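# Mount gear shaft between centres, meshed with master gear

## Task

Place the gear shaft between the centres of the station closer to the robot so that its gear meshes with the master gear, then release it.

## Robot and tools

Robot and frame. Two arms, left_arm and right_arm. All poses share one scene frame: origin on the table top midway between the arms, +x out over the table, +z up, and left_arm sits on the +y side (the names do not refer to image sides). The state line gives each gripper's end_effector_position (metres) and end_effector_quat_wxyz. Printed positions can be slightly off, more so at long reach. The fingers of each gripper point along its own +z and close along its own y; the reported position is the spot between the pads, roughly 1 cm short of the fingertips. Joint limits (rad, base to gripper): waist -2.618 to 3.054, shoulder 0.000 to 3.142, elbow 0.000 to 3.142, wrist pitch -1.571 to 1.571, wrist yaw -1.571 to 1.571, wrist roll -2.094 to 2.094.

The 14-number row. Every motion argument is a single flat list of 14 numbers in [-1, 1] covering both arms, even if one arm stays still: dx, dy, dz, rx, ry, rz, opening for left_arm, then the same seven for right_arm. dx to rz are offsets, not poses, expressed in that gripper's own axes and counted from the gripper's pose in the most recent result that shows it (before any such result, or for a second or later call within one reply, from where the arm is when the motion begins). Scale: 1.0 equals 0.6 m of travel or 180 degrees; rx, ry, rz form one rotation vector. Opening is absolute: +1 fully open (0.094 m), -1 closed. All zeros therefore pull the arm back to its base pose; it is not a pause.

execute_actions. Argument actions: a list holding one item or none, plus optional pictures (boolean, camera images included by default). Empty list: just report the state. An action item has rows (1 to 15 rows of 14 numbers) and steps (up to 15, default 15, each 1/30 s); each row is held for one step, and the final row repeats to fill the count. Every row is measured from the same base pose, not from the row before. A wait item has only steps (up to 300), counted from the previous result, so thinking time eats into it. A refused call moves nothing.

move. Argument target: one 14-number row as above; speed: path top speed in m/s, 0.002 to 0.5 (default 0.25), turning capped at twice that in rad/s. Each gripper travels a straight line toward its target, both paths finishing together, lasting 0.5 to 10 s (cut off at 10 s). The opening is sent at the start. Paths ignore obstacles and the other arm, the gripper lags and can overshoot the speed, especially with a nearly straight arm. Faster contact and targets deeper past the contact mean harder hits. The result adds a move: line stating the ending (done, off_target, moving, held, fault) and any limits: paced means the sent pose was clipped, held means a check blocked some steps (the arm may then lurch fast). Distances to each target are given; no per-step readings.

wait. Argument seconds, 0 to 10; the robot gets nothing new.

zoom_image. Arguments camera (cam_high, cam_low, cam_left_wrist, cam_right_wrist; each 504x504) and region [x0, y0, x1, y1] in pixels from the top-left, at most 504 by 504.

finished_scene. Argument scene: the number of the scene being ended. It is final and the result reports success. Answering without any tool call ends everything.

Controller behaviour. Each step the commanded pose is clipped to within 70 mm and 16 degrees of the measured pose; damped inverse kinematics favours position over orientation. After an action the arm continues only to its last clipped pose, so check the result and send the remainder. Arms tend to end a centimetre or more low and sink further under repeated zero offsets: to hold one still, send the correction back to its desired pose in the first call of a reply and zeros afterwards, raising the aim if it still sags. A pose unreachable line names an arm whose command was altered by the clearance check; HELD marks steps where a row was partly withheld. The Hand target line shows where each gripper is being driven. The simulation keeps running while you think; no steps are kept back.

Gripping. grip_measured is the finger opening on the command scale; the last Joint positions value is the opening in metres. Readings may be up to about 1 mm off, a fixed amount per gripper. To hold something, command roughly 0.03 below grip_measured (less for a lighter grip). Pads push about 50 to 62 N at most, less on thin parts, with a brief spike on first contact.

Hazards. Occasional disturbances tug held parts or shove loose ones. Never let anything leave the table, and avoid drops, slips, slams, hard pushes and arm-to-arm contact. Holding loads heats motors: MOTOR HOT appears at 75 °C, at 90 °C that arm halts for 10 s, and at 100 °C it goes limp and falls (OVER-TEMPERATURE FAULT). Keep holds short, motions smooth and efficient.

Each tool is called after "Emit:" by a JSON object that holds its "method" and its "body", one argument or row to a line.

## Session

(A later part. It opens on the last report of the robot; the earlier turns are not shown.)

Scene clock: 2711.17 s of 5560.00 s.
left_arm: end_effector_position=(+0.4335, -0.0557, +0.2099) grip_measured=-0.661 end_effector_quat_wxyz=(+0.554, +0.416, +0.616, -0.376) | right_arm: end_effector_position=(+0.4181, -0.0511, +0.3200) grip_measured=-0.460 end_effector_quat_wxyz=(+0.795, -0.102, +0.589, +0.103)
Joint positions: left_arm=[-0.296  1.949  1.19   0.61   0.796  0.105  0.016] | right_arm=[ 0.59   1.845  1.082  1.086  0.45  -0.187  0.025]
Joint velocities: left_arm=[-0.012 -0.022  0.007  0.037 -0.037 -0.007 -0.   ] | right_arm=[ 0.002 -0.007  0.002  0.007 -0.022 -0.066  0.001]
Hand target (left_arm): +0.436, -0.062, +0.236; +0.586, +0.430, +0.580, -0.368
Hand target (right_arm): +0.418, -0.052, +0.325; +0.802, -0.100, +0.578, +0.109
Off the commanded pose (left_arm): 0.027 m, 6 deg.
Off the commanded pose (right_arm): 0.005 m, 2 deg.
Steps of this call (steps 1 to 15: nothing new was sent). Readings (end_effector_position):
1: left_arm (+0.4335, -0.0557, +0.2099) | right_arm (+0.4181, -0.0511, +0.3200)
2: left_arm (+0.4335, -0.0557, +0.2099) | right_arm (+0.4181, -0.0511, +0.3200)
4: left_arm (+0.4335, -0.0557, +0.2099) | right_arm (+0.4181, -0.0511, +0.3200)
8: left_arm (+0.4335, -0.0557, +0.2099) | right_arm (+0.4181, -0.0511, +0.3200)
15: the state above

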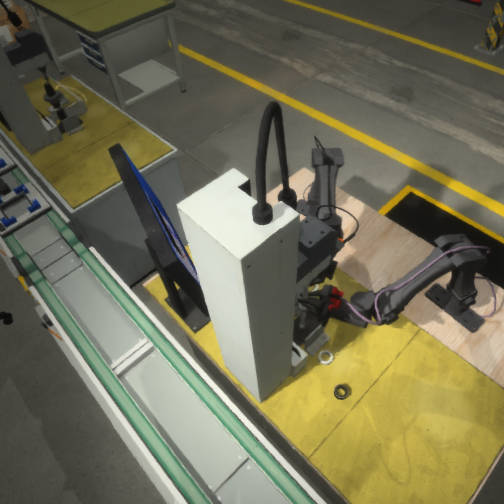

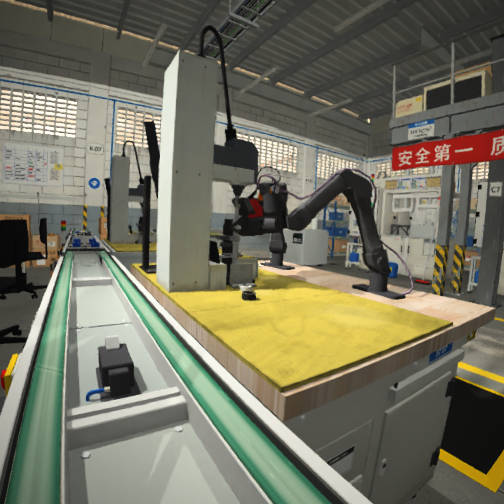

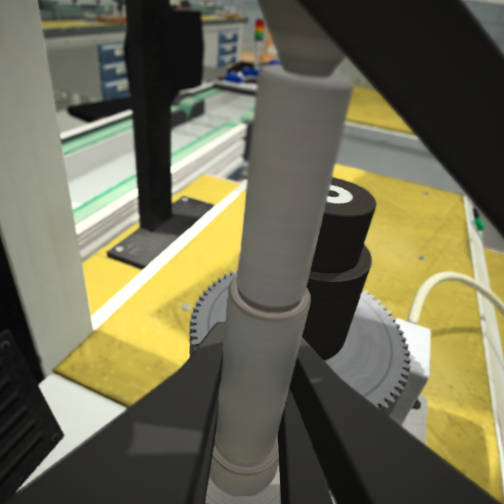

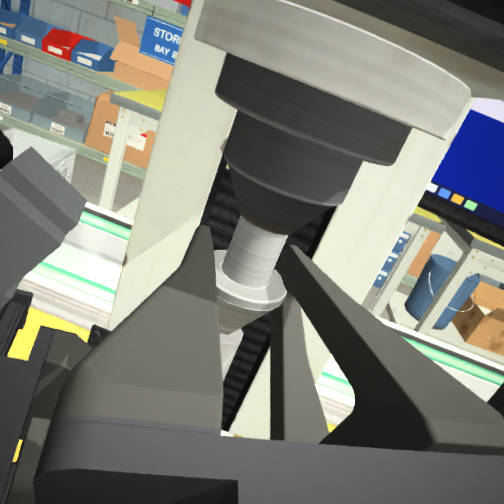

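Emit:
{"method": "execute_actions", "body": {
  "actions": [
    {"rows": [[-0.041,0.002,0.008,0.0026,-0.0185,0.0235,-0.695,-0.006,0,0.002,0,0,0,-0.40],[-0.038,0.002,0.007,0.0023,-0.017,0.021,-0.695,-0.006,0,0.002,0,0,0,-0.25],[-0.035,0.002,0.006,0.002,-0.015,0.019,-0.695,-0.006,0,0.002,0,0,0,-0.1],[-0.032,0.001,0.005,0.002,-0.014,0.017,-0.695,-0.006,0,0.002,0,0,0,-0.1],[-0.029,0.001,0.004,0.0015,-0.012,0.015,-0.695,-0.006,0,0.002,0,0,0,-0.1],[-0.026,0.001,0.003,0.001,-0.011,0.013,-0.695,-0.006,0,0.002,0,0,0,-0.1],[-0.023,0.001,0.002,0.001,-0.009,0.011,-0.695,-0.006,0,0.002,0,0,0,-0.1],[-0.020,0,0.001,0.001,-0.008,0.009,-0.695,-0.006,0,0.002,0,0,0,-0.1],[-0.017,0,0,0,-0.006,0.007,-0.695,-0.006,0,0.002,0,0,0,-0.1],[-0.014,0,0,0,-0.005,0.005,-0.695,-0.006,0,0.002,0,0,0,-0.1],[-0.011,0,-0.001,0,-0.004,0.004,-0.695,-0.006,0,0.002,0,0,0,-0.1],[-0.010,0,-0.001,0,-0.003,0.003,-0.695,-0.006,0,0.002,0,0,0,-0.1],[-0.010,0,-0.001,0,-0.003,0.003,-0.62,-0.006,0,0.002,0,0,0,-0.1],[-0.010,0,-0.001,0,-0.003,0.003,-0.5,-0.006,0,0.002,0,0,0,-0.1],[-0.010,0,-0.001,0,-0.003,0.003,-0.35,-0.006,0,0.002,0,0,0,-0.1]], "steps": 15}
  ],
  "pictures": false
}}

Emit:
{"method": "move", "body": {
  "target": [-0.015,0,-0.13,0,0,0,-0.35,-0.01,0,-0.13,0,0,0,-0.1],
  "speed": 0.08
}}

Scene clock: 2722.20 s of 5560.00 s.
left_arm: end_effector_position=(+0.4335, -0.0555, +0.2094) grip_measured=-0.432 end_effector_quat_wxyz=(+0.553, +0.416, +0.617, -0.376) | right_arm: end_effector_position=(+0.4183, -0.0510, +0.3193) grip_measured=-0.101 end_effector_quat_wxyz=(+0.794, -0.102, +0.590, +0.102)
Joint positions: left_arm=[-0.296  1.949  1.19   0.607  0.796  0.104  0.027] | right_arm=[ 0.59   1.845  1.082  1.083  0.45  -0.187  0.042]
Joint velocities: left_arm=[ 0.012 -0.007  0.022  0.022  0.007 -0.051  0.16 ] | right_arm=[ 0.012  0.022 -0.037  0.022 -0.037 -0.051 -0.   ]
Hand target (left_arm): +0.433, -0.056, +0.216; +0.558, +0.417, +0.611, -0.376
Hand target (right_arm): +0.418, -0.051, +0.324; +0.795, -0.102, +0.589, +0.103
Off the commanded pose (left_arm): 0.007 m, 1 deg.
Off the commanded pose (right_arm): 0.004 m, 0 deg.
Steps of this call (steps 1 to 90: nothing new was sent; then 7.53 s passed at rest; steps 91 to 105: all 15 steps of this action). Readings (end_effector_position):
91: left_arm (+0.4335, -0.0557, +0.2098) | right_arm (+0.4182, -0.0510, +0.3197)
92: left_arm (+0.4335, -0.0556, +0.2097) | right_arm (+0.4183, -0.0510, +0.3193)
94: left_arm (+0.4335, -0.0556, +0.2096) | right_arm (+0.4183, -0.0510, +0.3193)
98: left_arm (+0.4336, -0.0555, +0.2093) | right_arm (+0.4183, -0.0510, +0.3193)
105: the state above

Scene clock: 2723.87 s of 5560.00 s.
left_arm: end_effector_position=(+0.4102, +0.0119, +0.2299) grip_measured=-0.352 end_effector_quat_wxyz=(+0.561, +0.415, +0.610, -0.374) | right_arm: end_effector_position=(+0.3508, -0.0703, +0.2994) grip_measured=-0.101 end_effector_quat_wxyz=(+0.791, -0.105, +0.595, +0.101)
Joint positions: left_arm=[-0.149  1.767  1.026  0.589  0.939  0.132  0.03 ] | right_arm=[ 0.695  1.678  0.79   1.212  0.551 -0.222  0.042]
Joint velocities: left_arm=[-0.017  0.017 -0.002 -0.007  0.007  0.007 -0.001] | right_arm=[-0.002 -0.002 -0.007 -0.007  0.007 -0.022 -0.001]
Hand target (left_arm): +0.406, +0.016, +0.227; +0.555, +0.415, +0.615, -0.377
Hand target (right_arm): +0.345, -0.073, +0.304; +0.794, -0.102, +0.590, +0.103
Off the commanded pose (left_arm): 0.007 m, 1 deg.
Off the commanded pose (right_arm): 0.007 m, 1 deg.
move: done

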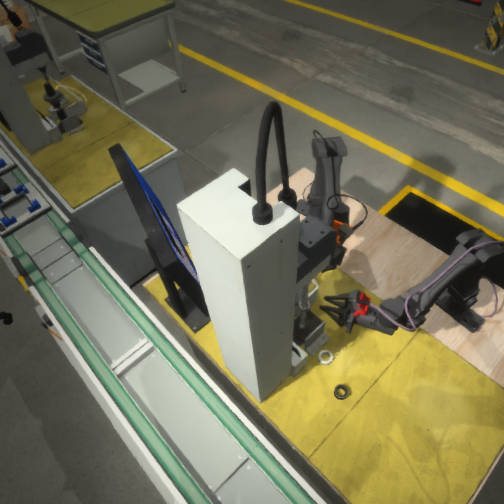

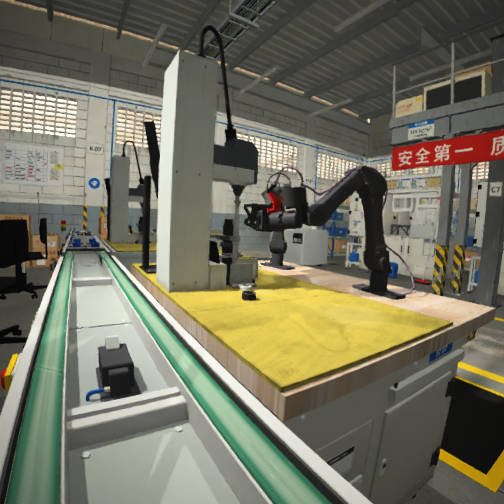

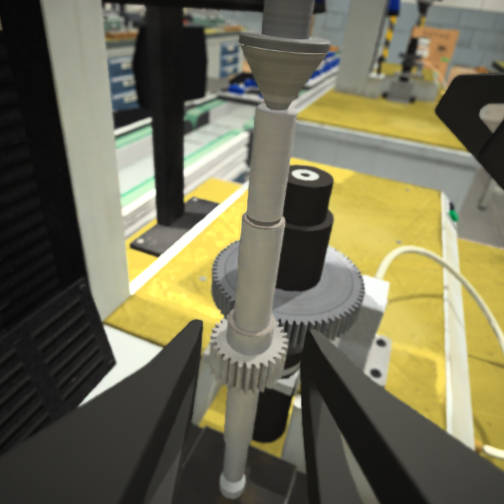

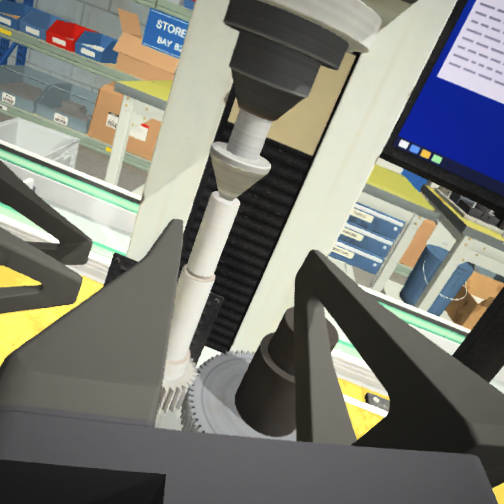

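Emit:
{"method": "zoom_image", "body": {
  "camera": "cam_right_wrist",
  "region": [150, 340, 260, 435]
}}

Emit:
{"method": "zoom_image", "body": {
  "camera": "cam_left_wrist",
  "region": [200, 290, 320, 400]
}}

Region (150, 340, 260, 435) of cam_right_wrist's 504x504 image, scaled by 4.582, with more detail than that image has; it fills the top 435 rows of this view, and the rest is white.

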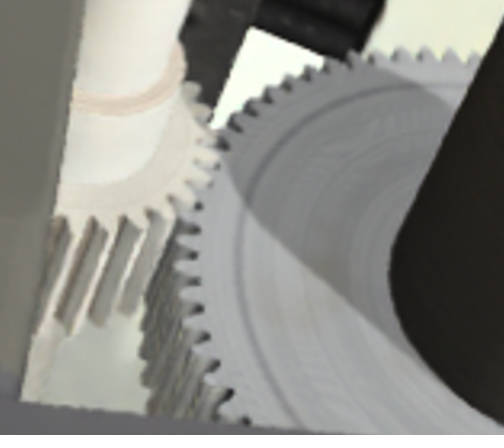

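Region (200, 290, 320, 400) of cam_left_wrist's 504x504 image, scaled by 4.200, with more detail than that image has; it fills the top 462 rows of this view, and the rest is white.

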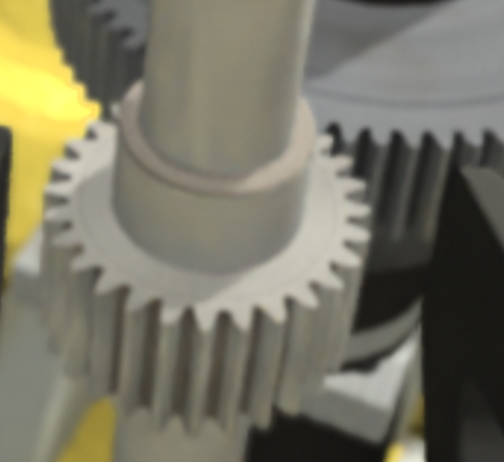

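The teeth are interleaved, the shaft sits between both centres, and both grippers have let go.

Emit:
{"method": "finished_scene", "body": {
  "scene": 2
}}

The scene is finished: the task was done.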